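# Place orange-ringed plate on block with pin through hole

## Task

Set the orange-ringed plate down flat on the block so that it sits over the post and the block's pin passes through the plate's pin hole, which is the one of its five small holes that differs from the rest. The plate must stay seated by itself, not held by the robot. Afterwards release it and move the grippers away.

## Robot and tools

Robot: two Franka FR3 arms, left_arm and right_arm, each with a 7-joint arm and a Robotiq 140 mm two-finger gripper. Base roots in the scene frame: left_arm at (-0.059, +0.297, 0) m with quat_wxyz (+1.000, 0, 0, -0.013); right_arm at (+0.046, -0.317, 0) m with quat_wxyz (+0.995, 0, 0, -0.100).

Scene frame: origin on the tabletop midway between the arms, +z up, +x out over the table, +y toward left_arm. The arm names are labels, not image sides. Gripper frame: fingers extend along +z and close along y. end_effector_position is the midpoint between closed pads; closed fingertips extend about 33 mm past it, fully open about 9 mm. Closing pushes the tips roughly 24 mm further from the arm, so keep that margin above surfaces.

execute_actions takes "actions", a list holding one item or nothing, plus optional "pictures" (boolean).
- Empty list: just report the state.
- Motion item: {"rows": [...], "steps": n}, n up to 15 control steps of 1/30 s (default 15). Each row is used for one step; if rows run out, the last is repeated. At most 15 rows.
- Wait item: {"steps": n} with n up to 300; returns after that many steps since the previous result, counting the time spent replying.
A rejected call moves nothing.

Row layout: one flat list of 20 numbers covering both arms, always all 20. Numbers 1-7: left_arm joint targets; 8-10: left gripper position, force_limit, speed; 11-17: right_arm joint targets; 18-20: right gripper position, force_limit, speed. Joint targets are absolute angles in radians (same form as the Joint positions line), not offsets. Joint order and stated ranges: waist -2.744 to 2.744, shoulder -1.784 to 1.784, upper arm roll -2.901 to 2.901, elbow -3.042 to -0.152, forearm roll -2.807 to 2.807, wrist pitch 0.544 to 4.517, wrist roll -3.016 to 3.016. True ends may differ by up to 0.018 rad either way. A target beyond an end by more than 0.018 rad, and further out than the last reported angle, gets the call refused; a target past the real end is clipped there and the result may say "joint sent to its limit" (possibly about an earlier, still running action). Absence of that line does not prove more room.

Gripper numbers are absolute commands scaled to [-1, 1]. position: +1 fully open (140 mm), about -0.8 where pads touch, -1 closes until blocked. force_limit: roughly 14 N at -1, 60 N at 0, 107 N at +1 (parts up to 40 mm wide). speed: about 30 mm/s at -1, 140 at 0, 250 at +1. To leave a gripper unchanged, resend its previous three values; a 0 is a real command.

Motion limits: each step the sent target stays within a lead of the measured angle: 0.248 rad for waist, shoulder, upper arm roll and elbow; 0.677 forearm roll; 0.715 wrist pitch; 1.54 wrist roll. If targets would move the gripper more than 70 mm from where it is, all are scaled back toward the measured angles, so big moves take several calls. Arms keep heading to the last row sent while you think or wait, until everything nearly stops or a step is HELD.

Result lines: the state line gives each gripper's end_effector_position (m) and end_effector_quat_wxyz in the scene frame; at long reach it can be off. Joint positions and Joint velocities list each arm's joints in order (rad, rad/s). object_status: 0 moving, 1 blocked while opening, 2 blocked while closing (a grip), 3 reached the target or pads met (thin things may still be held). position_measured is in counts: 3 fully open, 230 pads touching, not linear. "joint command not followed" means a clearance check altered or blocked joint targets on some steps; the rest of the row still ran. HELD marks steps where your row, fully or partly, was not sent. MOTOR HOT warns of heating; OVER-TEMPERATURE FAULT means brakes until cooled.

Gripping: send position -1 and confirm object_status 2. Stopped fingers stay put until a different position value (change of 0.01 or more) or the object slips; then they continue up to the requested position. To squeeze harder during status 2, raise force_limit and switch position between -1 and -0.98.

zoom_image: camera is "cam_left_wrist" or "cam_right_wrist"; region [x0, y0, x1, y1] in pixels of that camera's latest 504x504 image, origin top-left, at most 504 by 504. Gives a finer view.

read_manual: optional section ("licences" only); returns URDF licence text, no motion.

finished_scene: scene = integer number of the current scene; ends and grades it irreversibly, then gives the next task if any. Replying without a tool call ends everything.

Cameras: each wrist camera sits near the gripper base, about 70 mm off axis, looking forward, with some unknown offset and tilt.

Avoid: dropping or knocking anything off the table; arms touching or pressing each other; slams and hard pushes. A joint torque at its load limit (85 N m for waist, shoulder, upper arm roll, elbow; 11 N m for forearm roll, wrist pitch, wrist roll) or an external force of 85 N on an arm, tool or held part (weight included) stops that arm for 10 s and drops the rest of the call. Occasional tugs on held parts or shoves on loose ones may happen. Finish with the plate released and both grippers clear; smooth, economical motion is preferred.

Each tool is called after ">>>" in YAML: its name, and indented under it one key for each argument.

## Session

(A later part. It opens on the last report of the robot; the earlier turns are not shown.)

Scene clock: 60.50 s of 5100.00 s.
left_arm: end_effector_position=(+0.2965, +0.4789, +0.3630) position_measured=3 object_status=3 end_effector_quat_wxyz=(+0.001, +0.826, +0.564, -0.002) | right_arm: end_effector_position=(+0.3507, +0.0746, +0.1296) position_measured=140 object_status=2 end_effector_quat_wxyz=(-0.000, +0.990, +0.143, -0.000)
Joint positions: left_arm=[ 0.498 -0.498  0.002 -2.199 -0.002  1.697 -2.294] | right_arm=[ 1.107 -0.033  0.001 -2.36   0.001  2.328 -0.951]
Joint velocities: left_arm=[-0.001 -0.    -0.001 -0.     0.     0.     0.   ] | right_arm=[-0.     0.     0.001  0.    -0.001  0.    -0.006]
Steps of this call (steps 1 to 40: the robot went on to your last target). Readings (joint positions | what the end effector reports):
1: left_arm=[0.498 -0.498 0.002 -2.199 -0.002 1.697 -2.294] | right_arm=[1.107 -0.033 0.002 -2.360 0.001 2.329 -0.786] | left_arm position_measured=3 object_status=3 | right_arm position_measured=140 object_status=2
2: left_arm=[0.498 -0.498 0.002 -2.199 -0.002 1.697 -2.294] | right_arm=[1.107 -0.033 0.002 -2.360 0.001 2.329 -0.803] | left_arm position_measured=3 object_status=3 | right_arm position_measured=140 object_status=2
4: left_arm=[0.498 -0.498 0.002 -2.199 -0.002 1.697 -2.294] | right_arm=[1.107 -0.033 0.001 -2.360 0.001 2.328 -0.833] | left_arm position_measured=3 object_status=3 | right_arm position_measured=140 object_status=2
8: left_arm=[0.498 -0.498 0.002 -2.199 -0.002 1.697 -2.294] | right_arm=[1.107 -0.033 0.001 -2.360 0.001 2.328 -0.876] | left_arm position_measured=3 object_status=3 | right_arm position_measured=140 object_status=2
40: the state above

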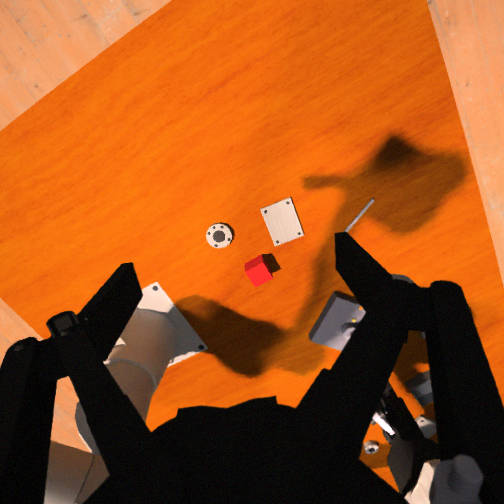

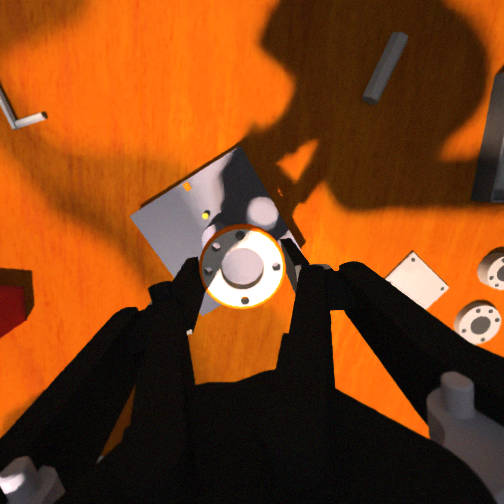

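>>> execute_actions:
  actions:
    - {"rows":[[0.5,-0.5,0,-2.2,0,1.7,-2.29,1,0,0,1.138,0.04,0,-2.343,0,2.383,-0.93,-1,0,-0.5]]}
  pictures: false

>>> execute_actions:
  actions:
    - {"steps":20}

>>> zoom_image:
  camera: "cam_right_wrist"
  region: [140,150,340,350]

Scene clock: 66.00 s of 5100.00 s.
left_arm: end_effector_position=(+0.2965, +0.4789, +0.3630) position_measured=3 object_status=3 end_effector_quat_wxyz=(+0.001, +0.826, +0.564, -0.002) | right_arm: end_effector_position=(+0.3443, +0.0896, +0.1035) position_measured=140 object_status=2 end_effector_quat_wxyz=(+0.002, +0.988, +0.152, -0.003)
Joint positions: left_arm=[ 0.498 -0.498  0.002 -2.199 -0.002  1.697 -2.294] | right_arm=[ 1.136  0.041  0.    -2.345  0.001  2.378 -0.94 ]
Joint velocities: left_arm=[-0.001  0.001 -0.     0.001 -0.    -0.001  0.002] | right_arm=[ 0.001  0.    -0.001  0.    -0.     0.018  0.009]
Steps of this call (steps 1 to 15: the robot went on to your last target; steps 16 to 90: nothing new was sent; then 2.00 s passed at rest; steps 91 to 105: all 15 steps of this action). Readings (joint positions | what the end effector reports):
91: left_arm=[0.498 -0.498 0.002 -2.199 -0.002 1.697 -2.294] | right_arm=[1.112 -0.022 -0.001 -2.353 0.001 2.336 -0.952] | left_arm position_measured=3 object_status=3 | right_arm position_measured=140 object_status=2
92: left_arm=[0.498 -0.498 0.002 -2.199 -0.002 1.697 -2.294] | right_arm=[1.119 -0.004 -0.002 -2.347 0.001 2.345 -0.950] | left_arm position_measured=3 object_status=3 | right_arm position_measured=140 object_status=2
94: left_arm=[0.498 -0.498 0.002 -2.199 -0.002 1.697 -2.294] | right_arm=[1.130 0.023 -0.001 -2.345 0.001 2.357 -0.948] | left_arm position_measured=3 object_status=3 | right_arm position_measured=140 object_status=2
98: left_arm=[0.498 -0.498 0.002 -2.199 -0.002 1.697 -2.294] | right_arm=[1.136 0.041 0.000 -2.346 0.001 2.369 -0.944] | left_arm position_measured=3 object_status=3 | right_arm position_measured=140 object_status=2
105: the state above

Scene clock: 66.67 s of 5100.00 s.
left_arm: end_effector_position=(+0.2965, +0.4789, +0.3630) position_measured=3 object_status=3 end_effector_quat_wxyz=(+0.001, +0.826, +0.564, -0.002) | right_arm: end_effector_position=(+0.3449, +0.0903, +0.1037) position_measured=140 object_status=2 end_effector_quat_wxyz=(+0.001, +0.989, +0.150, -0.002)
Joint positions: left_arm=[ 0.498 -0.498  0.002 -2.199 -0.002  1.697 -2.294] | right_arm=[ 1.136  0.041  0.    -2.345  0.001  2.381 -0.937]
Joint velocities: left_arm=[-0.002  0.     0.001  0.001  0.     0.001 -0.001] | right_arm=[-0.001  0.001 -0.    -0.001 -0.001 -0.     0.001]
Steps of this call (steps 1 to 15: the robot went on to your last target; steps 16 to 20: nothing new was sent). Readings (joint positions | what the end effector reports):
1: left_arm=[0.498 -0.498 0.002 -2.199 -0.002 1.697 -2.294] | right_arm=[1.136 0.041 0.000 -2.345 0.001 2.378 -0.939] | left_arm position_measured=3 object_status=3 | right_arm position_measured=140 object_status=2
2: left_arm=[0.498 -0.498 0.002 -2.199 -0.002 1.697 -2.294] | right_arm=[1.136 0.041 0.000 -2.345 0.001 2.379 -0.939] | left_arm position_measured=3 object_status=3 | right_arm position_measured=140 object_status=2
4: left_arm=[0.498 -0.498 0.002 -2.199 -0.002 1.697 -2.294] | right_arm=[1.136 0.041 0.000 -2.345 0.001 2.379 -0.939] | left_arm position_measured=3 object_status=3 | right_arm position_measured=140 object_status=2
8: left_arm=[0.498 -0.498 0.002 -2.199 -0.002 1.697 -2.294] | right_arm=[1.136 0.041 0.000 -2.345 0.001 2.380 -0.938] | left_arm position_measured=3 object_status=3 | right_arm position_measured=140 object_status=2
20: the state above
All arms were judged still, so your last target was given up. Only a new action makes them travel on or press farther. Fingers that are still opening or closing keep moving.

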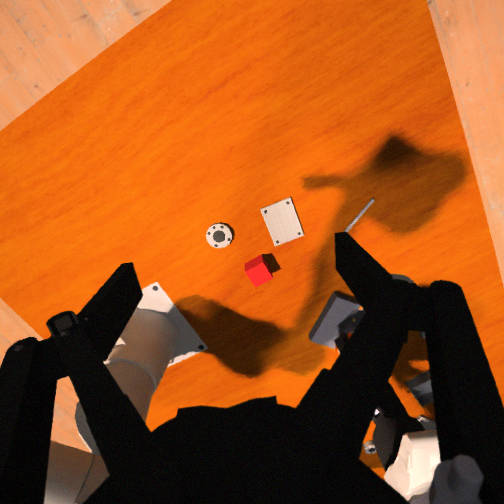

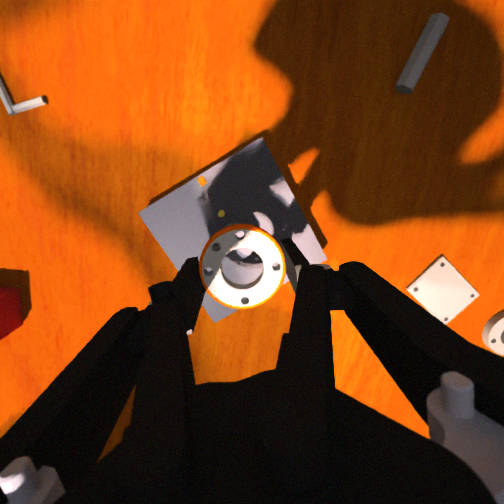

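Region (140, 150, 340, 350) of cam_right_wrist's 504x504 image, scaled by 2.520, with more detail than that image has.

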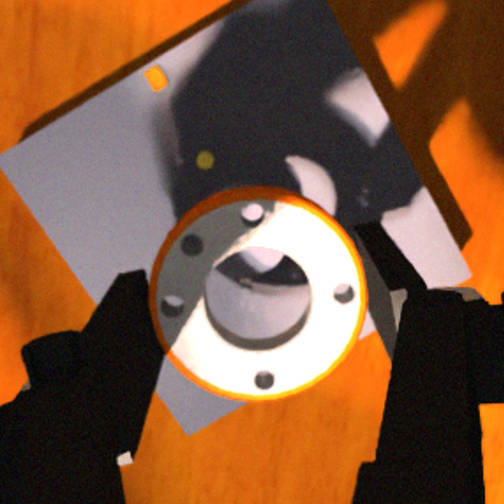

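>>> execute_actions:
  actions:
    - {"rows":[[0.5,-0.5,0,-2.2,0,1.7,-2.29,1,0,0,1.129,0.072,0,-2.323,0,2.395,-0.66,-1,0,-0.5]]}
  pictures: false

>>> execute_actions:
  actions:
    - {"steps":30}

>>> zoom_image:
  camera: "cam_right_wrist"
  region: [140,150,340,350]

Scene clock: 73.27 s of 5100.00 s.
left_arm: end_effector_position=(+0.2965, +0.4789, +0.3630) position_measured=3 object_status=3 end_effector_quat_wxyz=(+0.001, +0.826, +0.564, -0.002) | right_arm: end_effector_position=(+0.3513, +0.0946, +0.0972) position_measured=140 object_status=2 end_effector_quat_wxyz=(+0.001, +0.999, +0.039, -0.002)
Joint positions: left_arm=[ 0.498 -0.498  0.002 -2.199 -0.002  1.697 -2.294] | right_arm=[ 1.131  0.071  0.001 -2.325  0.001  2.392 -0.719]
Joint velocities: left_arm=[ 0.002 -0.002 -0.001  0.    -0.001 -0.001 -0.   ] | right_arm=[ 0.001  0.002 -0.001 -0.001  0.     0.002  0.175]
Steps of this call (steps 1 to 90: nothing new was sent; then 3.10 s passed at rest; steps 91 to 105: all 15 steps of this action). Readings (joint positions | what the end effector reports):
91: left_arm=[0.498 -0.498 0.002 -2.199 -0.002 1.697 -2.294] | right_arm=[1.136 0.046 0.001 -2.339 0.001 2.382 -0.912] | left_arm position_measured=3 object_status=3 | right_arm position_measured=140 object_status=2
92: left_arm=[0.498 -0.498 0.002 -2.199 -0.002 1.697 -2.294] | right_arm=[1.134 0.054 0.001 -2.333 0.001 2.385 -0.886] | left_arm position_measured=3 object_status=3 | right_arm position_measured=140 object_status=2
94: left_arm=[0.498 -0.498 0.002 -2.199 -0.002 1.697 -2.294] | right_arm=[1.132 0.065 0.001 -2.328 0.001 2.388 -0.843] | left_arm position_measured=3 object_status=3 | right_arm position_measured=140 object_status=2
98: left_arm=[0.498 -0.498 0.002 -2.199 -0.002 1.697 -2.294] | right_arm=[1.131 0.071 0.001 -2.326 0.001 2.390 -0.780] | left_arm position_measured=3 object_status=3 | right_arm position_measured=140 object_status=2
105: the state above

Scene clock: 74.27 s of 5100.00 s.
left_arm: end_effector_position=(+0.2965, +0.4789, +0.3630) position_measured=3 object_status=3 end_effector_quat_wxyz=(+0.001, +0.826, +0.564, -0.002) | right_arm: end_effector_position=(+0.3515, +0.0948, +0.0973) position_measured=140 object_status=2 end_effector_quat_wxyz=(+0.001, +1.000, +0.014, -0.001)
Joint positions: left_arm=[ 0.498 -0.498  0.002 -2.199 -0.002  1.697 -2.294] | right_arm=[ 1.131  0.071  0.001 -2.325  0.001  2.393 -0.668]
Joint velocities: left_arm=[-0.001 -0.    -0.001  0.001  0.    -0.    -0.001] | right_arm=[-0.    -0.001  0.001 -0.002  0.001 -0.001  0.007]
Steps of this call (steps 1 to 30: the robot went on to your last target). Readings (joint positions | what the end effector reports):
1: left_arm=[0.498 -0.498 0.002 -2.199 -0.002 1.697 -2.294] | right_arm=[1.131 0.071 0.001 -2.325 0.001 2.392 -0.714] | left_arm position_measured=3 object_status=3 | right_arm position_measured=140 object_status=2
2: left_arm=[0.498 -0.498 0.002 -2.199 -0.002 1.697 -2.294] | right_arm=[1.131 0.071 0.001 -2.325 0.001 2.392 -0.709] | left_arm position_measured=3 object_status=3 | right_arm position_measured=140 object_status=2
4: left_arm=[0.498 -0.498 0.002 -2.199 -0.002 1.697 -2.294] | right_arm=[1.131 0.071 0.001 -2.325 0.001 2.392 -0.701] | left_arm position_measured=3 object_status=3 | right_arm position_measured=140 object_status=2
8: left_arm=[0.498 -0.498 0.002 -2.199 -0.002 1.697 -2.294] | right_arm=[1.131 0.071 0.001 -2.325 0.001 2.393 -0.688] | left_arm position_measured=3 object_status=3 | right_arm position_measured=140 object_status=2
30: the state above
All arms were judged still, so your last target was given up. Only a new action makes them travel on or press farther. Fingers that are still opening or closing keep moving.

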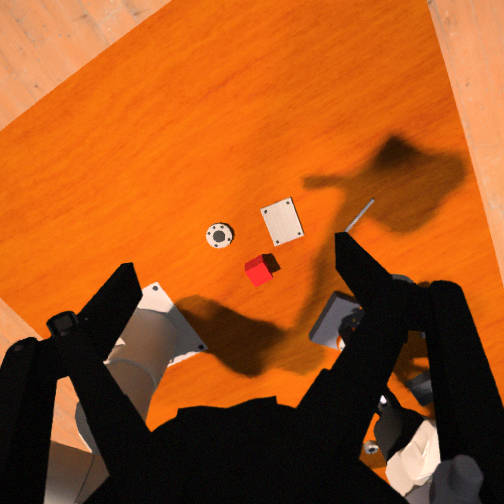

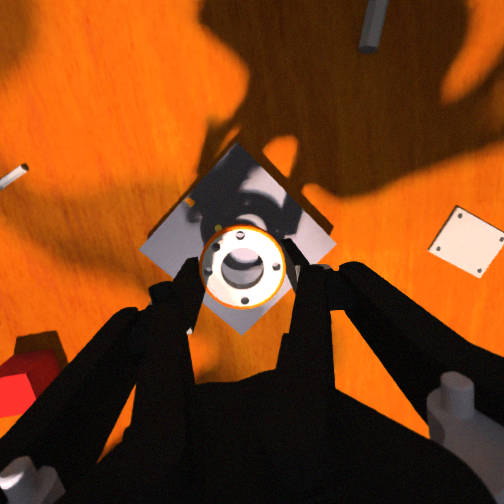

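Region (140, 150, 340, 350) of cam_right_wrist's 504x504 image, scaled by 2.520, with more detail than that image has.

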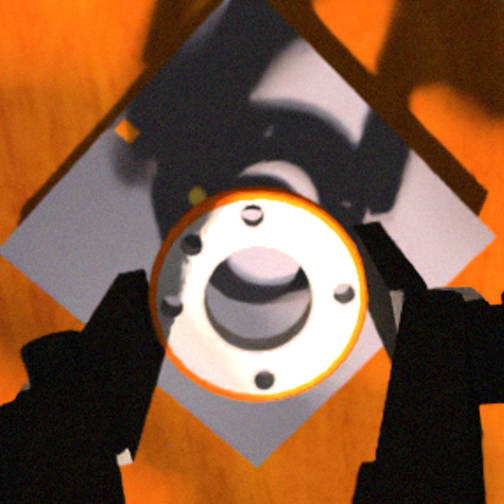

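>>> execute_actions:
  actions:
    - {"rows":[[0.5,-0.5,0,-2.2,0,1.7,-2.29,1,0,0,1.129,0.098,0,-2.330,0,2.428,-0.66,-1,0,-0.5]]}
  pictures: false

>>> execute_actions:
  actions:
    - {"steps":15}

>>> zoom_image:
  camera: "cam_right_wrist"
  region: [140,150,340,350]

Scene clock: 77.63 s of 5100.00 s.
left_arm: end_effector_position=(+0.2965, +0.4789, +0.3630) position_measured=3 object_status=3 end_effector_quat_wxyz=(+0.001, +0.826, +0.564, -0.002) | right_arm: end_effector_position=(+0.3517, +0.0951, +0.0840) position_measured=140 object_status=2 end_effector_quat_wxyz=(+0.002, +1.000, +0.013, -0.002)
Joint positions: left_arm=[ 0.498 -0.498  0.002 -2.199 -0.002  1.697 -2.294] | right_arm=[ 1.131  0.098  0.001 -2.33   0.001  2.424 -0.666]
Joint velocities: left_arm=[ 0.     0.    -0.001  0.001  0.    -0.001  0.   ] | right_arm=[ 0.001 -0.001  0.001  0.002 -0.001  0.012  0.001]
Steps of this call (steps 1 to 86: nothing new was sent; steps 87 to 101: all 15 steps of this action). Readings (joint positions | what the end effector reports):
87: left_arm=[0.498 -0.498 0.002 -2.199 -0.002 1.697 -2.294] | right_arm=[1.131 0.075 0.001 -2.324 0.001 2.399 -0.666] | left_arm position_measured=3 object_status=3 | right_arm position_measured=140 object_status=2
88: left_arm=[0.498 -0.498 0.002 -2.199 -0.002 1.697 -2.294] | right_arm=[1.131 0.081 0.001 -2.325 0.001 2.404 -0.666] | left_arm position_measured=3 object_status=3 | right_arm position_measured=140 object_status=2
90: left_arm=[0.498 -0.498 0.002 -2.199 -0.002 1.697 -2.294] | right_arm=[1.131 0.091 0.001 -2.328 0.001 2.411 -0.666] | left_arm position_measured=3 object_status=3 | right_arm position_measured=140 object_status=2
94: left_arm=[0.498 -0.498 0.002 -2.199 -0.002 1.697 -2.294] | right_arm=[1.131 0.098 0.001 -2.330 0.001 2.418 -0.666] | left_arm position_measured=3 object_status=3 | right_arm position_measured=140 object_status=2
101: the state above

Scene clock: 78.13 s of 5100.00 s.
left_arm: end_effector_position=(+0.2965, +0.4789, +0.3630) position_measured=3 object_status=3 end_effector_quat_wxyz=(+0.001, +0.826, +0.564, -0.002) | right_arm: end_effector_position=(+0.3521, +0.0955, +0.0841) position_measured=140 object_status=2 end_effector_quat_wxyz=(+0.001, +1.000, +0.013, -0.001)
Joint positions: left_arm=[ 0.498 -0.498  0.002 -2.199 -0.002  1.697 -2.294] | right_arm=[ 1.131  0.098  0.001 -2.33   0.001  2.426 -0.666]
Joint velocities: left_arm=[ 0.    -0.001  0.    -0.001 -0.     0.001  0.002] | right_arm=[-0.     0.001 -0.001  0.001  0.001  0.001 -0.001]
Steps of this call (steps 1 to 15: the robot went on to your last target). Readings (joint positions | what the end effector reports):
1: left_arm=[0.498 -0.498 0.002 -2.199 -0.002 1.697 -2.294] | right_arm=[1.131 0.098 0.001 -2.330 0.001 2.424 -0.666] | left_arm position_measured=3 object_status=3 | right_arm position_measured=140 object_status=2
2: left_arm=[0.498 -0.498 0.002 -2.199 -0.002 1.697 -2.294] | right_arm=[1.131 0.098 0.001 -2.330 0.001 2.425 -0.666] | left_arm position_measured=3 object_status=3 | right_arm position_measured=140 object_status=2
4: left_arm=[0.498 -0.498 0.002 -2.199 -0.002 1.697 -2.294] | right_arm=[1.131 0.098 0.001 -2.330 0.001 2.425 -0.666] | left_arm position_measured=3 object_status=3 | right_arm position_measured=140 object_status=2
8: left_arm=[0.498 -0.498 0.002 -2.199 -0.002 1.697 -2.294] | right_arm=[1.131 0.098 0.001 -2.330 0.001 2.425 -0.666] | left_arm position_measured=3 object_status=3 | right_arm position_measured=140 object_status=2
15: the state above
All arms were judged still, so your last target was given up. Only a new action makes them travel on or press farther. Fingers that are still opening or closing keep moving.

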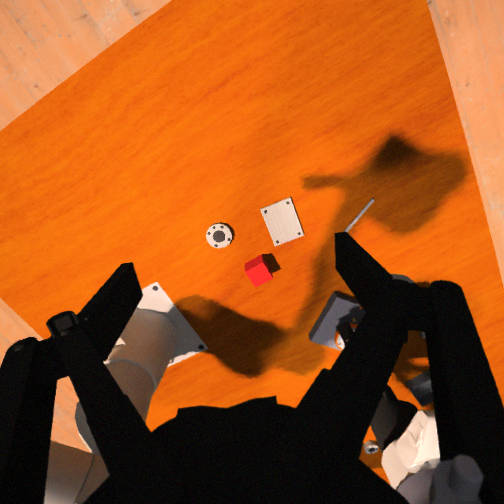

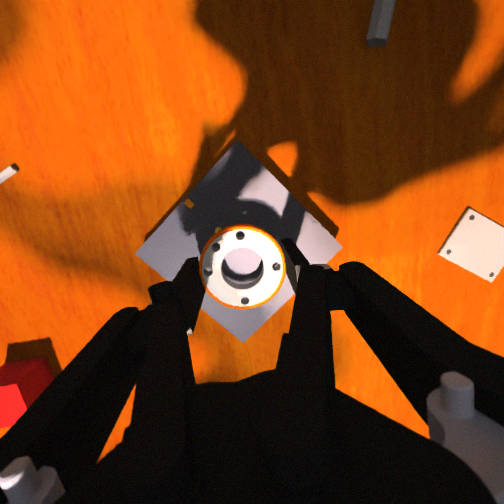

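Region (140, 150, 340, 350) of cam_right_wrist's 504x504 image, scaled by 2.520, with more detail than that image has.

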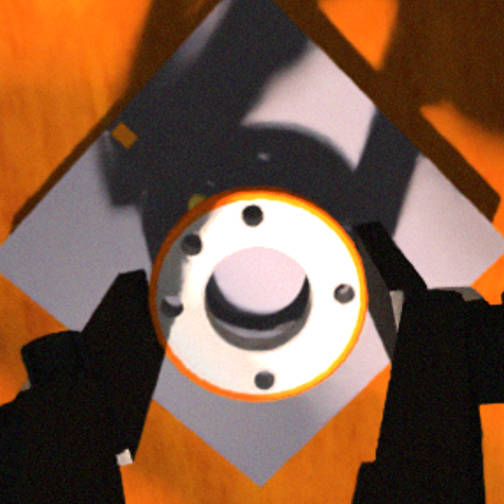

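>>> execute_actions:
  actions:
    - {"rows":[[0.5,-0.5,0,-2.2,0,1.7,-2.29,1,0,0,1.129,0.118,0,-2.334,0,2.452,-0.66,-1,0,-0.5]]}
  pictures: false

>>> execute_actions:
  actions:
    - {"steps":15}

>>> zoom_image:
  camera: "cam_right_wrist"
  region: [180,190,310,320]

Scene clock: 81.50 s of 5100.00 s.
left_arm: end_effector_position=(+0.2965, +0.4789, +0.3630) position_measured=3 object_status=3 end_effector_quat_wxyz=(+0.001, +0.826, +0.564, -0.002) | right_arm: end_effector_position=(+0.3531, +0.0970, +0.0800) position_measured=140 object_status=2 end_effector_quat_wxyz=(-0.001, +1.000, +0.012, -0.000)
Joint positions: left_arm=[ 0.498 -0.498  0.002 -2.199 -0.002  1.697 -2.294] | right_arm=[ 1.131  0.108  0.001 -2.33   0.001  2.44  -0.665]
Joint velocities: left_arm=[-0.001  0.001  0.     0.    -0.001 -0.001  0.001] | right_arm=[-0.    -0.002  0.     0.001 -0.001  0.     0.002]
Steps of this call (steps 1 to 86: nothing new was sent; steps 87 to 101: all 15 steps of this action). Readings (joint positions | what the end effector reports):
87: left_arm=[0.498 -0.498 0.002 -2.199 -0.002 1.697 -2.294] | right_arm=[1.131 0.100 0.001 -2.330 0.001 2.430 -0.666] | left_arm position_measured=3 object_status=3 | right_arm position_measured=140 object_status=2
88: left_arm=[0.498 -0.498 0.002 -2.199 -0.002 1.697 -2.294] | right_arm=[1.131 0.105 0.001 -2.330 0.001 2.434 -0.666] | left_arm position_measured=3 object_status=3 | right_arm position_measured=140 object_status=2
90: left_arm=[0.498 -0.498 0.002 -2.199 -0.002 1.697 -2.294] | right_arm=[1.131 0.108 0.001 -2.330 0.001 2.438 -0.666] | left_arm position_measured=3 object_status=3 | right_arm position_measured=140 object_status=2
94: left_arm=[0.498 -0.498 0.002 -2.199 -0.002 1.697 -2.294] | right_arm=[1.131 0.108 0.001 -2.330 0.001 2.440 -0.666] | left_arm position_measured=3 object_status=3 | right_arm position_measured=140 object_status=2
101: the state above

Scene clock: 82.00 s of 5100.00 s.
left_arm: end_effector_position=(+0.2965, +0.4789, +0.3630) position_measured=3 object_status=3 end_effector_quat_wxyz=(+0.001, +0.826, +0.564, -0.002) | right_arm: end_effector_position=(+0.3531, +0.0970, +0.0800) position_measured=140 object_status=2 end_effector_quat_wxyz=(-0.001, +1.000, +0.012, -0.000)
Joint positions: left_arm=[ 0.498 -0.498  0.002 -2.199 -0.002  1.697 -2.294] | right_arm=[ 1.131  0.108  0.001 -2.33   0.001  2.44  -0.665]
Joint velocities: left_arm=[ 0.001  0.002  0.     0.    -0.    -0.    -0.   ] | right_arm=[-0.001  0.001 -0.    -0.    -0.     0.     0.003]
Steps of this call (steps 1 to 15: the robot went on to your last target). Readings (joint positions | what the end effector reports):
1: left_arm=[0.498 -0.498 0.002 -2.199 -0.002 1.697 -2.294] | right_arm=[1.131 0.108 0.001 -2.330 0.001 2.440 -0.665] | left_arm position_measured=3 object_status=3 | right_arm position_measured=140 object_status=2
2: left_arm=[0.498 -0.498 0.002 -2.199 -0.002 1.697 -2.294] | right_arm=[1.131 0.108 0.001 -2.330 0.001 2.440 -0.665] | left_arm position_measured=3 object_status=3 | right_arm position_measured=140 object_status=2
4: left_arm=[0.498 -0.498 0.002 -2.199 -0.002 1.697 -2.294] | right_arm=[1.131 0.108 0.001 -2.330 0.001 2.440 -0.665] | left_arm position_measured=3 object_status=3 | right_arm position_measured=140 object_status=2
8: left_arm=[0.498 -0.498 0.002 -2.199 -0.002 1.697 -2.294] | right_arm=[1.131 0.108 0.001 -2.330 0.001 2.440 -0.665] | left_arm position_measured=3 object_status=3 | right_arm position_measured=140 object_status=2
15: the state above
All arms were judged still, so your last target was given up. Only a new action makes them travel on or press farther. Fingers that are still opening or closing keep moving.

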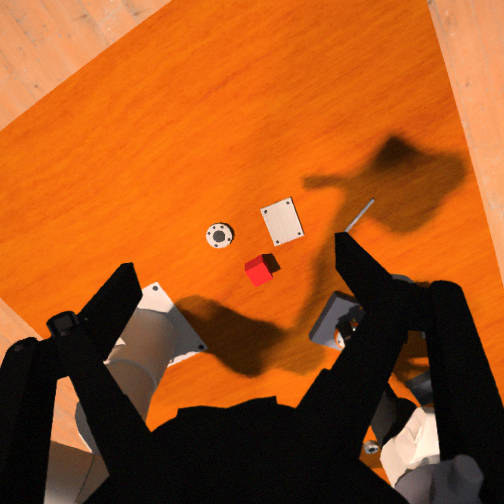

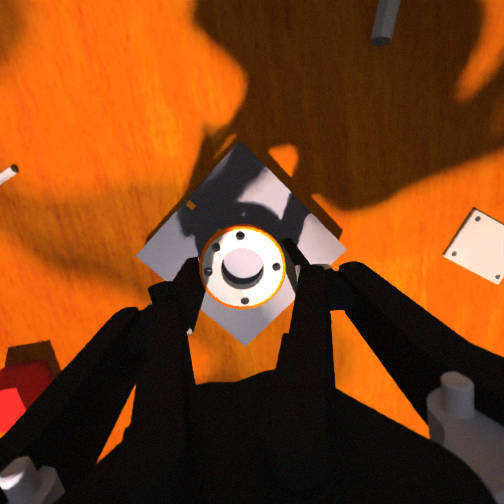

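Region (180, 190, 310, 320) of cam_right_wrist's 504x504 image, scaled by 3.877, with more detail than that image has.

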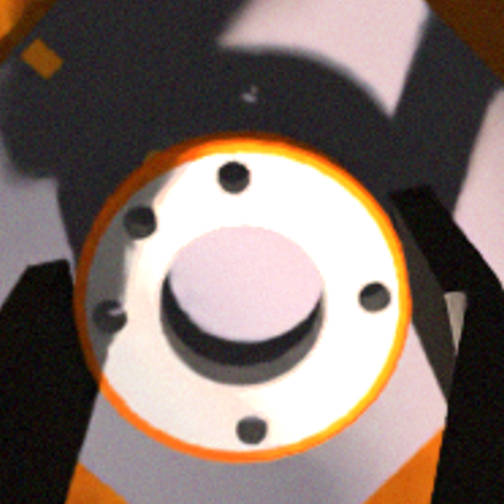

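>>> execute_actions:
  actions:
    - {"rows":[[0.5,-0.5,0,-2.2,0,1.7,-2.29,1,0,0,1.1215,0.106,0,-2.318,0,2.424,-0.667,-1,0,-0.5]]}
  pictures: false

>>> execute_actions:
  actions:
    - {"rows":[[0.5,-0.5,0,-2.2,0,1.7,-2.29,1,0,0,1.1215,0.124,0,-2.322,0,2.446,-0.667,-1,0,-0.5]]}

>>> zoom_image:
  camera: "cam_right_wrist"
  region: [180,190,310,320]

Scene clock: 89.60 s of 5100.00 s.
left_arm: end_effector_position=(+0.2965, +0.4789, +0.3630) position_measured=3 object_status=3 end_effector_quat_wxyz=(+0.001, +0.826, +0.564, -0.002) | right_arm: end_effector_position=(+0.3574, +0.0963, +0.0837) position_measured=140 object_status=2 end_effector_quat_wxyz=(+0.000, +1.000, +0.008, -0.001)
Joint positions: left_arm=[ 0.498 -0.498  0.002 -2.199 -0.002  1.697 -2.294] | right_arm=[ 1.123  0.107  0.001 -2.32   0.001  2.426 -0.664]
Joint velocities: left_arm=[-0.    -0.001  0.002  0.     0.    -0.    -0.001] | right_arm=[-0.    -0.    -0.    -0.001 -0.    -0.004 -0.001]
Steps of this call (steps 1 to 90: nothing new was sent; then 4.10 s passed at rest; steps 91 to 105: all 15 steps of this action). Readings (joint positions | what the end effector reports):
91: left_arm=[0.498 -0.498 0.002 -2.199 -0.002 1.697 -2.294] | right_arm=[1.130 0.108 0.001 -2.328 0.001 2.437 -0.664] | left_arm position_measured=3 object_status=3 | right_arm position_measured=140 object_status=2
92: left_arm=[0.498 -0.498 0.002 -2.199 -0.002 1.697 -2.294] | right_arm=[1.128 0.108 0.001 -2.326 0.001 2.435 -0.664] | left_arm position_measured=3 object_status=3 | right_arm position_measured=140 object_status=2
94: left_arm=[0.498 -0.498 0.002 -2.199 -0.002 1.697 -2.294] | right_arm=[1.125 0.108 0.001 -2.322 0.001 2.432 -0.664] | left_arm position_measured=3 object_status=3 | right_arm position_measured=140 object_status=2
98: left_arm=[0.498 -0.498 0.002 -2.199 -0.002 1.697 -2.294] | right_arm=[1.123 0.107 0.001 -2.320 0.001 2.429 -0.664] | left_arm position_measured=3 object_status=3 | right_arm position_measured=140 object_status=2
105: the state above

Scene clock: 90.10 s of 5100.00 s.
left_arm: end_effector_position=(+0.2965, +0.4789, +0.3630) position_measured=3 object_status=3 end_effector_quat_wxyz=(+0.001, +0.826, +0.564, -0.002) | right_arm: end_effector_position=(+0.3581, +0.0972, +0.0801) position_measured=140 object_status=2 end_effector_quat_wxyz=(-0.000, +1.000, +0.008, -0.000)
Joint positions: left_arm=[ 0.498 -0.498  0.002 -2.199 -0.002  1.697 -2.294] | right_arm=[ 1.123  0.116  0.001 -2.319  0.001  2.436 -0.664]
Joint velocities: left_arm=[ 0.     0.001 -0.001  0.    -0.001 -0.    -0.   ] | right_arm=[-0.001  0.    -0.     0.001  0.     0.001 -0.   ]
Steps of this call (steps 1 to 15: all 15 steps of this action). Readings (joint positions | what the end effector reports):
1: left_arm=[0.498 -0.498 0.002 -2.199 -0.002 1.697 -2.294] | right_arm=[1.123 0.109 0.001 -2.320 0.001 2.429 -0.664] | left_arm position_measured=3 object_status=3 | right_arm position_measured=140 object_status=2
2: left_arm=[0.498 -0.498 0.002 -2.199 -0.002 1.697 -2.294] | right_arm=[1.123 0.113 0.001 -2.320 0.001 2.432 -0.664] | left_arm position_measured=3 object_status=3 | right_arm position_measured=140 object_status=2
4: left_arm=[0.498 -0.498 0.002 -2.199 -0.002 1.697 -2.294] | right_arm=[1.123 0.116 0.001 -2.319 0.001 2.436 -0.664] | left_arm position_measured=3 object_status=3 | right_arm position_measured=140 object_status=2
8: left_arm=[0.498 -0.498 0.002 -2.199 -0.002 1.697 -2.294] | right_arm=[1.123 0.116 0.001 -2.319 0.001 2.436 -0.664] | left_arm position_measured=3 object_status=3 | right_arm position_measured=140 object_status=2
15: the state above

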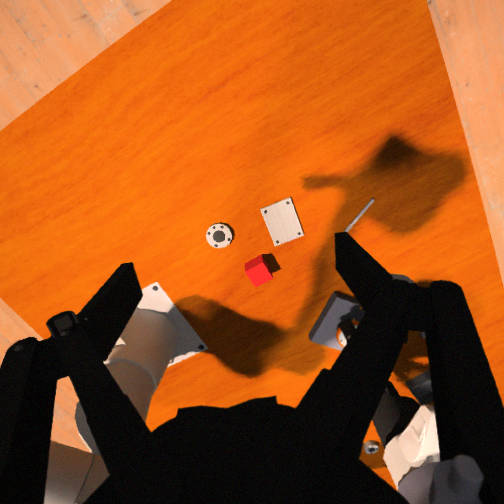

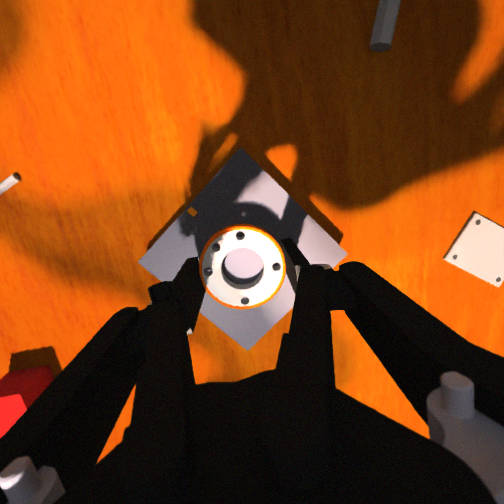

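Region (180, 190, 310, 320) of cam_right_wrist's 504x504 image, scaled by 3.877, with more detail than that image has.

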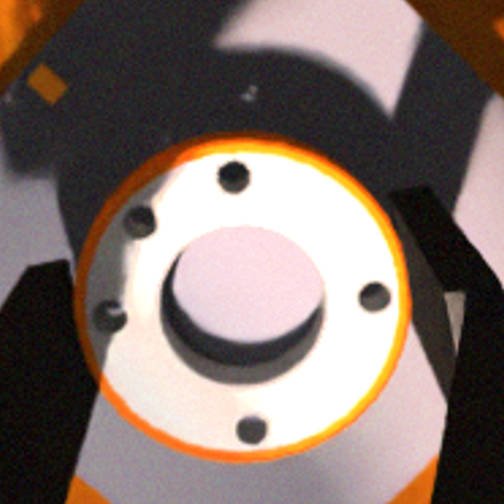

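>>> execute_actions:
  actions:
    - {"rows":[[0.5,-0.5,0,-2.2,0,1.7,-2.29,1,0,0,1.128,0.098,0,-2.329,0,2.427,-0.667,-1,0,-0.5]]}

>>> execute_actions:
  actions:
    - {"rows":[[0.5,-0.5,0,-2.2,0,1.7,-2.29,1,0,0,1.128,0.116,0,-2.335,0,2.451,-0.667,-1,0,-0.5]]}

>>> zoom_image:
  camera: "cam_right_wrist"
  region: [205,230,285,310]

Scene clock: 96.33 s of 5100.00 s.
left_arm: end_effector_position=(+0.2965, +0.4789, +0.3630) position_measured=3 object_status=3 end_effector_quat_wxyz=(+0.001, +0.826, +0.564, -0.002) | right_arm: end_effector_position=(+0.3552, +0.0956, +0.0846) position_measured=140 object_status=2 end_effector_quat_wxyz=(-0.001, +1.000, +0.010, +0.000)
Joint positions: left_arm=[ 0.498 -0.498  0.002 -2.199 -0.002  1.697 -2.294] | right_arm=[ 1.126  0.1    0.001 -2.328  0.001  2.429 -0.664]
Joint velocities: left_arm=[ 0.002 -0.001 -0.001 -0.     0.    -0.    -0.001] | right_arm=[ 0.001 -0.001  0.001 -0.002  0.001 -0.004 -0.001]
Steps of this call (steps 1 to 15: the robot went on to your last target; steps 16 to 90: nothing new was sent; then 2.73 s passed at rest; steps 91 to 105: all 15 steps of this action). Readings (joint positions | what the end effector reports):
91: left_arm=[0.498 -0.498 0.002 -2.199 -0.002 1.697 -2.294] | right_arm=[1.124 0.114 0.001 -2.322 0.001 2.435 -0.664] | left_arm position_measured=3 object_status=3 | right_arm position_measured=140 object_status=2
92: left_arm=[0.498 -0.498 0.002 -2.199 -0.002 1.697 -2.294] | right_arm=[1.124 0.109 0.001 -2.324 0.001 2.434 -0.664] | left_arm position_measured=3 object_status=3 | right_arm position_measured=140 object_status=2
94: left_arm=[0.498 -0.498 0.002 -2.199 -0.002 1.697 -2.294] | right_arm=[1.126 0.103 0.001 -2.326 0.001 2.432 -0.664] | left_arm position_measured=3 object_status=3 | right_arm position_measured=140 object_status=2
98: left_arm=[0.498 -0.498 0.002 -2.199 -0.002 1.697 -2.294] | right_arm=[1.126 0.100 0.001 -2.327 0.001 2.430 -0.664] | left_arm position_measured=3 object_status=3 | right_arm position_measured=140 object_status=2
105: the state above

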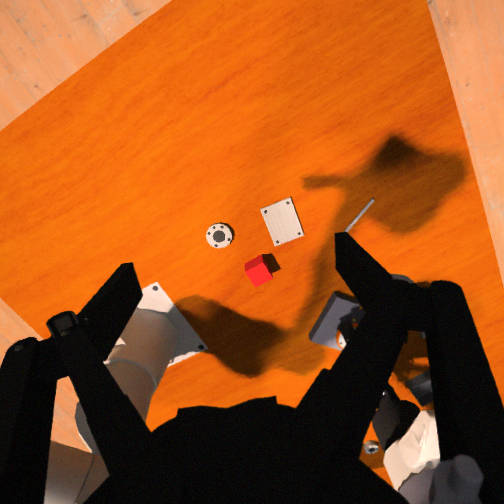

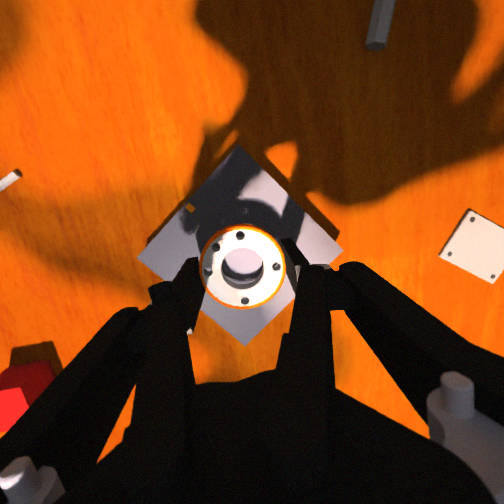

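Scene clock: 96.83 s of 5100.00 s.
left_arm: end_effector_position=(+0.2965, +0.4789, +0.3630) position_measured=3 object_status=3 end_effector_quat_wxyz=(+0.001, +0.826, +0.564, -0.002) | right_arm: end_effector_position=(+0.3550, +0.0957, +0.0800) position_measured=140 object_status=2 end_effector_quat_wxyz=(-0.001, +1.000, +0.010, +0.000)
Joint positions: left_arm=[ 0.498 -0.498  0.002 -2.199 -0.002  1.697 -2.294] | right_arm=[ 1.127  0.108  0.001 -2.331  0.001  2.44  -0.664]
Joint velocities: left_arm=[ 0.001 -0.002 -0.002  0.001  0.001  0.    -0.001] | right_arm=[-0.001 -0.001  0.001 -0.    -0.    -0.001 -0.   ]
Steps of this call (steps 1 to 15: all 15 steps of this action). Readings (joint positions | what the end effector reports):
1: left_arm=[0.498 -0.498 0.002 -2.199 -0.002 1.697 -2.294] | right_arm=[1.126 0.101 0.001 -2.328 0.001 2.433 -0.664] | left_arm position_measured=3 object_status=3 | right_arm position_measured=140 object_status=2
2: left_arm=[0.498 -0.498 0.002 -2.199 -0.002 1.697 -2.294] | right_arm=[1.126 0.105 0.001 -2.329 0.001 2.436 -0.664] | left_arm position_measured=3 object_status=3 | right_arm position_measured=140 object_status=2
4: left_arm=[0.498 -0.498 0.002 -2.199 -0.002 1.697 -2.294] | right_arm=[1.127 0.108 0.001 -2.331 0.001 2.439 -0.664] | left_arm position_measured=3 object_status=3 | right_arm position_measured=140 object_status=2
8: left_arm=[0.498 -0.498 0.002 -2.199 -0.002 1.697 -2.294] | right_arm=[1.127 0.108 0.001 -2.331 0.001 2.440 -0.664] | left_arm position_measured=3 object_status=3 | right_arm position_measured=140 object_status=2
15: the state above

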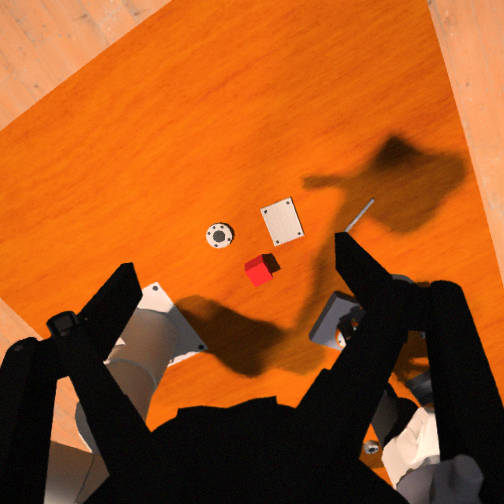

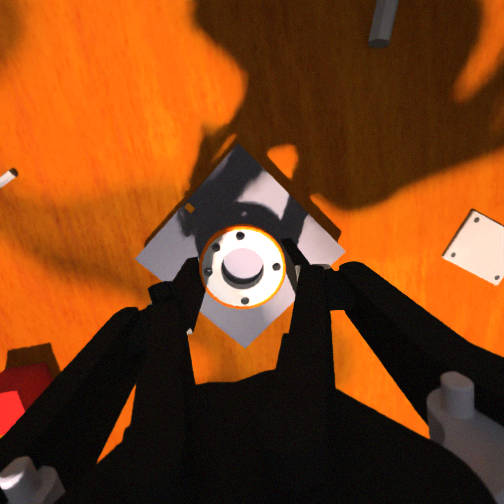

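Region (205, 230, 285, 310) of cam_right_wrist's 504x504 image, scaled by 6.300, with more detail than that image has.

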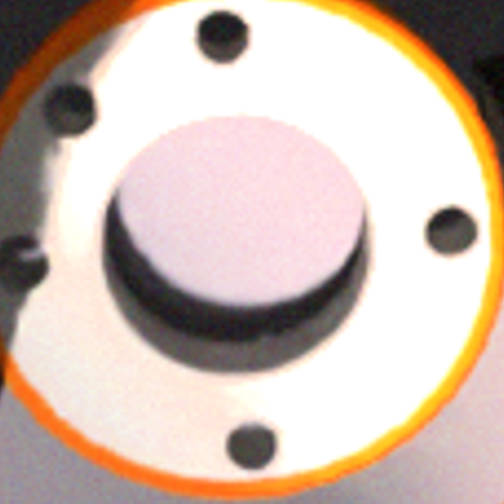

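>>> execute_actions:
  actions:
    - {"rows":[[0.5,-0.5,0,-2.2,0,1.7,-2.29,1,0,0,1.121,0.114,0,-2.33,0,2.444,-0.667,-1,0,-0.5]]}

>>> zoom_image:
  camera: "cam_right_wrist"
  region: [205,230,285,310]

Scene clock: 100.93 s of 5100.00 s.
left_arm: end_effector_position=(+0.2965, +0.4789, +0.3630) position_measured=3 object_status=3 end_effector_quat_wxyz=(+0.001, +0.826, +0.564, -0.002) | right_arm: end_effector_position=(+0.3559, +0.0956, +0.0801) position_measured=140 object_status=2 end_effector_quat_wxyz=(-0.001, +1.000, +0.009, +0.000)
Joint positions: left_arm=[ 0.498 -0.498  0.002 -2.199 -0.002  1.697 -2.294] | right_arm=[ 1.125  0.109  0.001 -2.33   0.001  2.441 -0.664]
Joint velocities: left_arm=[-0.001  0.001 -0.     0.001 -0.     0.001 -0.   ] | right_arm=[ 0.     0.001 -0.001 -0.    -0.001  0.     0.   ]
Steps of this call (steps 1 to 15: the robot went on to your last target; steps 16 to 90: nothing new was sent; then 0.60 s passed at rest; steps 91 to 105: all 15 steps of this action). Readings (joint positions | what the end effector reports):
91: left_arm=[0.498 -0.498 0.002 -2.199 -0.002 1.697 -2.294] | right_arm=[1.126 0.108 0.001 -2.331 0.001 2.440 -0.664] | left_arm position_measured=3 object_status=3 | right_arm position_measured=140 object_status=2
92: left_arm=[0.498 -0.498 0.002 -2.199 -0.002 1.697 -2.294] | right_arm=[1.126 0.109 0.001 -2.330 0.001 2.440 -0.664] | left_arm position_measured=3 object_status=3 | right_arm position_measured=140 object_status=2
94: left_arm=[0.498 -0.498 0.002 -2.199 -0.002 1.697 -2.294] | right_arm=[1.125 0.109 0.001 -2.330 0.001 2.441 -0.664] | left_arm position_measured=3 object_status=3 | right_arm position_measured=140 object_status=2
98: left_arm=[0.498 -0.498 0.002 -2.199 -0.002 1.697 -2.294] | right_arm=[1.125 0.109 0.001 -2.330 0.001 2.441 -0.664] | left_arm position_measured=3 object_status=3 | right_arm position_measured=140 object_status=2
105: the state above

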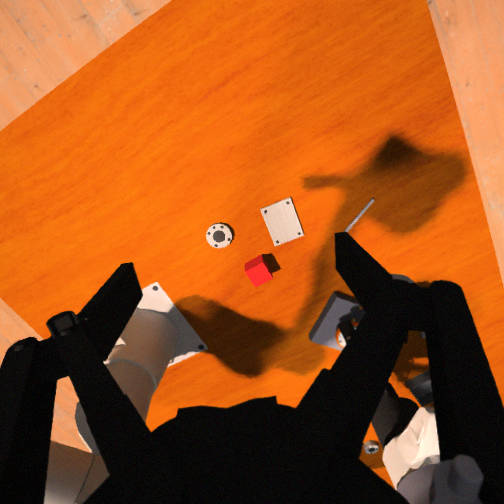

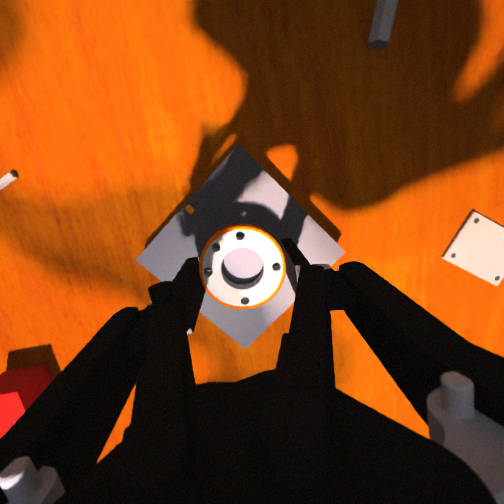

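Region (205, 230, 285, 310) of cam_right_wrist's 504x504 image, scaled by 6.300, with more detail than that image has.

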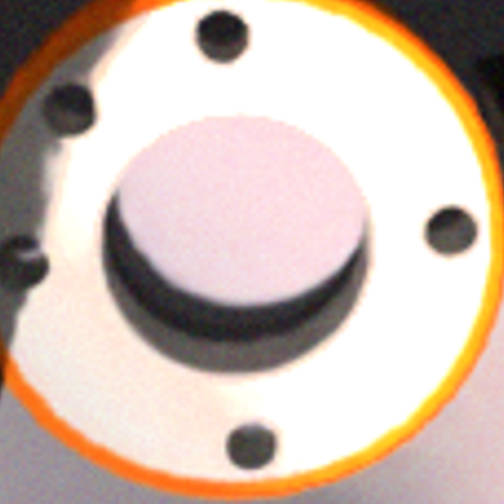

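>>> execute_actions:
  actions:
    - {"rows":[[0.5,-0.5,0,-2.2,0,1.7,-2.29,1,0,0,1.118,0.106,0,-2.326,0,2.434,-0.667,-1,0,-0.5]]}

>>> zoom_image:
  camera: "cam_right_wrist"
  region: [205,230,285,310]

>>> execute_actions:
  actions:
    - {"rows":[[0.5,-0.5,0,-2.2,0,1.7,-2.29,1,0,0,1.118,0.118,0,-2.33,0,2.448,-0.667,-1,0,-0.5]]}

>>> zoom_image:
  camera: "cam_right_wrist"
  region: [205,230,285,310]

Scene clock: 106.20 s of 5100.00 s.
left_arm: end_effector_position=(+0.2965, +0.4789, +0.3630) position_measured=3 object_status=3 end_effector_quat_wxyz=(+0.001, +0.826, +0.564, -0.002) | right_arm: end_effector_position=(+0.3579, +0.0941, +0.0811) position_measured=140 object_status=2 end_effector_quat_wxyz=(-0.000, +1.000, +0.007, -0.000)
Joint positions: left_arm=[ 0.498 -0.498  0.002 -2.199 -0.002  1.697 -2.294] | right_arm=[ 1.12   0.108  0.001 -2.328  0.001  2.436 -0.664]
Joint velocities: left_arm=[-0.     0.    -0.001 -0.001 -0.001 -0.    -0.001] | right_arm=[-0.001  0.    -0.     0.     0.    -0.001 -0.   ]
Steps of this call (steps 1 to 15: the robot went on to your last target; steps 16 to 90: nothing new was sent; then 1.77 s passed at rest; steps 91 to 105: all 15 steps of this action). Readings (joint positions | what the end effector reports):
91: left_arm=[0.498 -0.498 0.002 -2.199 -0.002 1.697 -2.294] | right_arm=[1.124 0.109 0.001 -2.329 0.001 2.440 -0.664] | left_arm position_measured=3 object_status=3 | right_arm position_measured=140 object_status=2
92: left_arm=[0.498 -0.498 0.002 -2.199 -0.002 1.697 -2.294] | right_arm=[1.123 0.109 0.001 -2.329 0.001 2.439 -0.664] | left_arm position_measured=3 object_status=3 | right_arm position_measured=140 object_status=2
94: left_arm=[0.498 -0.498 0.002 -2.199 -0.002 1.697 -2.294] | right_arm=[1.121 0.108 0.001 -2.328 0.001 2.438 -0.664] | left_arm position_measured=3 object_status=3 | right_arm position_measured=140 object_status=2
98: left_arm=[0.498 -0.498 0.002 -2.199 -0.002 1.697 -2.294] | right_arm=[1.120 0.108 0.001 -2.328 0.001 2.437 -0.664] | left_arm position_measured=3 object_status=3 | right_arm position_measured=140 object_status=2
105: the state above

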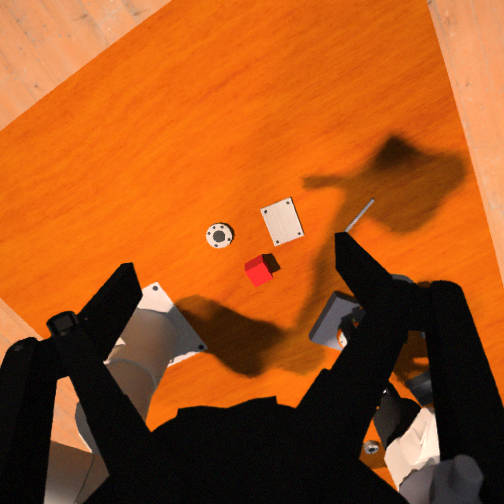

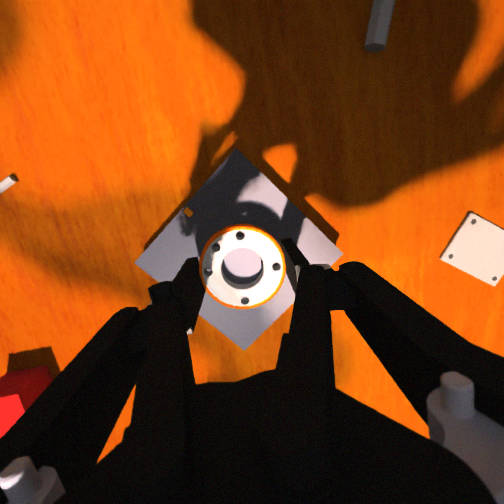

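Region (205, 230, 285, 310) of cam_right_wrist's 504x504 image, scaled by 6.300, with more detail than that image has.

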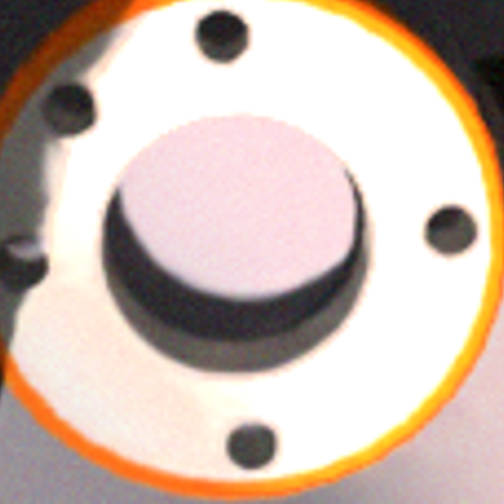

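Scene clock: 106.70 s of 5100.00 s.
left_arm: end_effector_position=(+0.2965, +0.4789, +0.3630) position_measured=3 object_status=3 end_effector_quat_wxyz=(+0.001, +0.826, +0.564, -0.002) | right_arm: end_effector_position=(+0.3586, +0.0948, +0.0798) position_measured=140 object_status=2 end_effector_quat_wxyz=(-0.001, +1.000, +0.007, +0.001)
Joint positions: left_arm=[ 0.498 -0.498  0.002 -2.199 -0.002  1.697 -2.294] | right_arm=[ 1.12   0.112  0.001 -2.328  0.001  2.442 -0.664]
Joint velocities: left_arm=[-0.    -0.001  0.001  0.001  0.001 -0.001  0.   ] | right_arm=[ 0.    -0.    -0.     0.    -0.001 -0.    -0.   ]
Steps of this call (steps 1 to 15: all 15 steps of this action). Readings (joint positions | what the end effector reports):
1: left_arm=[0.498 -0.498 0.002 -2.199 -0.002 1.697 -2.294] | right_arm=[1.120 0.109 0.001 -2.328 0.001 2.438 -0.664] | left_arm position_measured=3 object_status=3 | right_arm position_measured=140 object_status=2
2: left_arm=[0.498 -0.498 0.002 -2.199 -0.002 1.697 -2.294] | right_arm=[1.120 0.111 0.001 -2.328 0.001 2.439 -0.664] | left_arm position_measured=3 object_status=3 | right_arm position_measured=140 object_status=2
4: left_arm=[0.498 -0.498 0.002 -2.199 -0.002 1.697 -2.294] | right_arm=[1.120 0.111 0.001 -2.328 0.001 2.441 -0.664] | left_arm position_measured=3 object_status=3 | right_arm position_measured=140 object_status=2
8: left_arm=[0.498 -0.498 0.002 -2.199 -0.002 1.697 -2.294] | right_arm=[1.120 0.112 0.001 -2.328 0.001 2.442 -0.664] | left_arm position_measured=3 object_status=3 | right_arm position_measured=140 object_status=2
15: the state above

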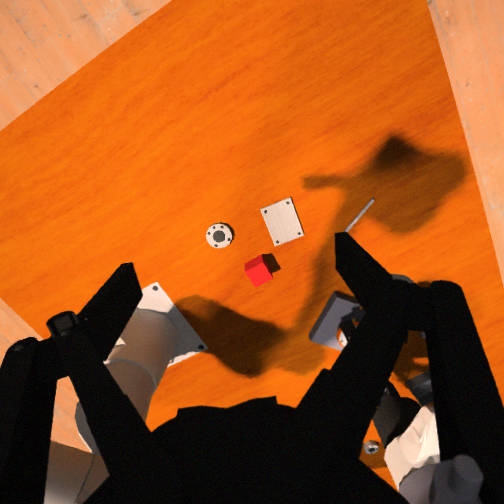

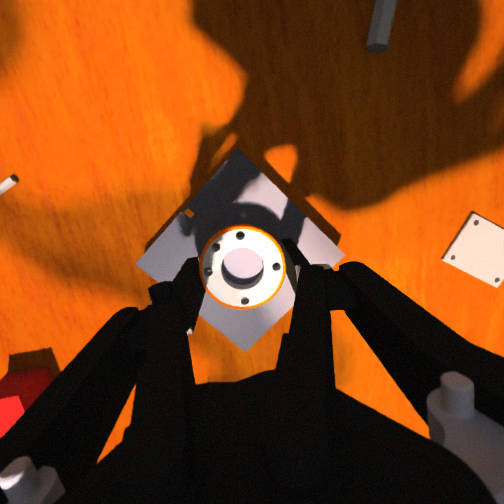

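Region (205, 230, 285, 310) of cam_right_wrist's 504x504 image, scaled by 6.300, with more detail than that image has.

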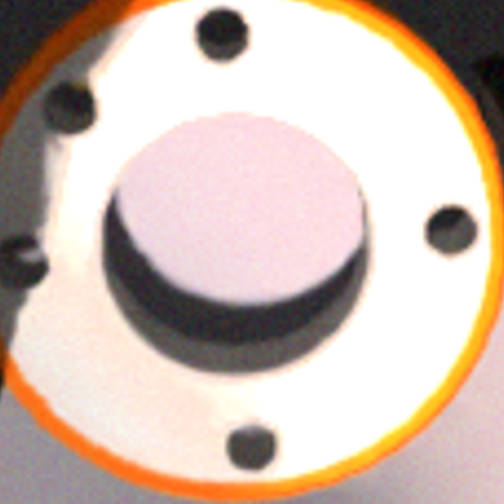

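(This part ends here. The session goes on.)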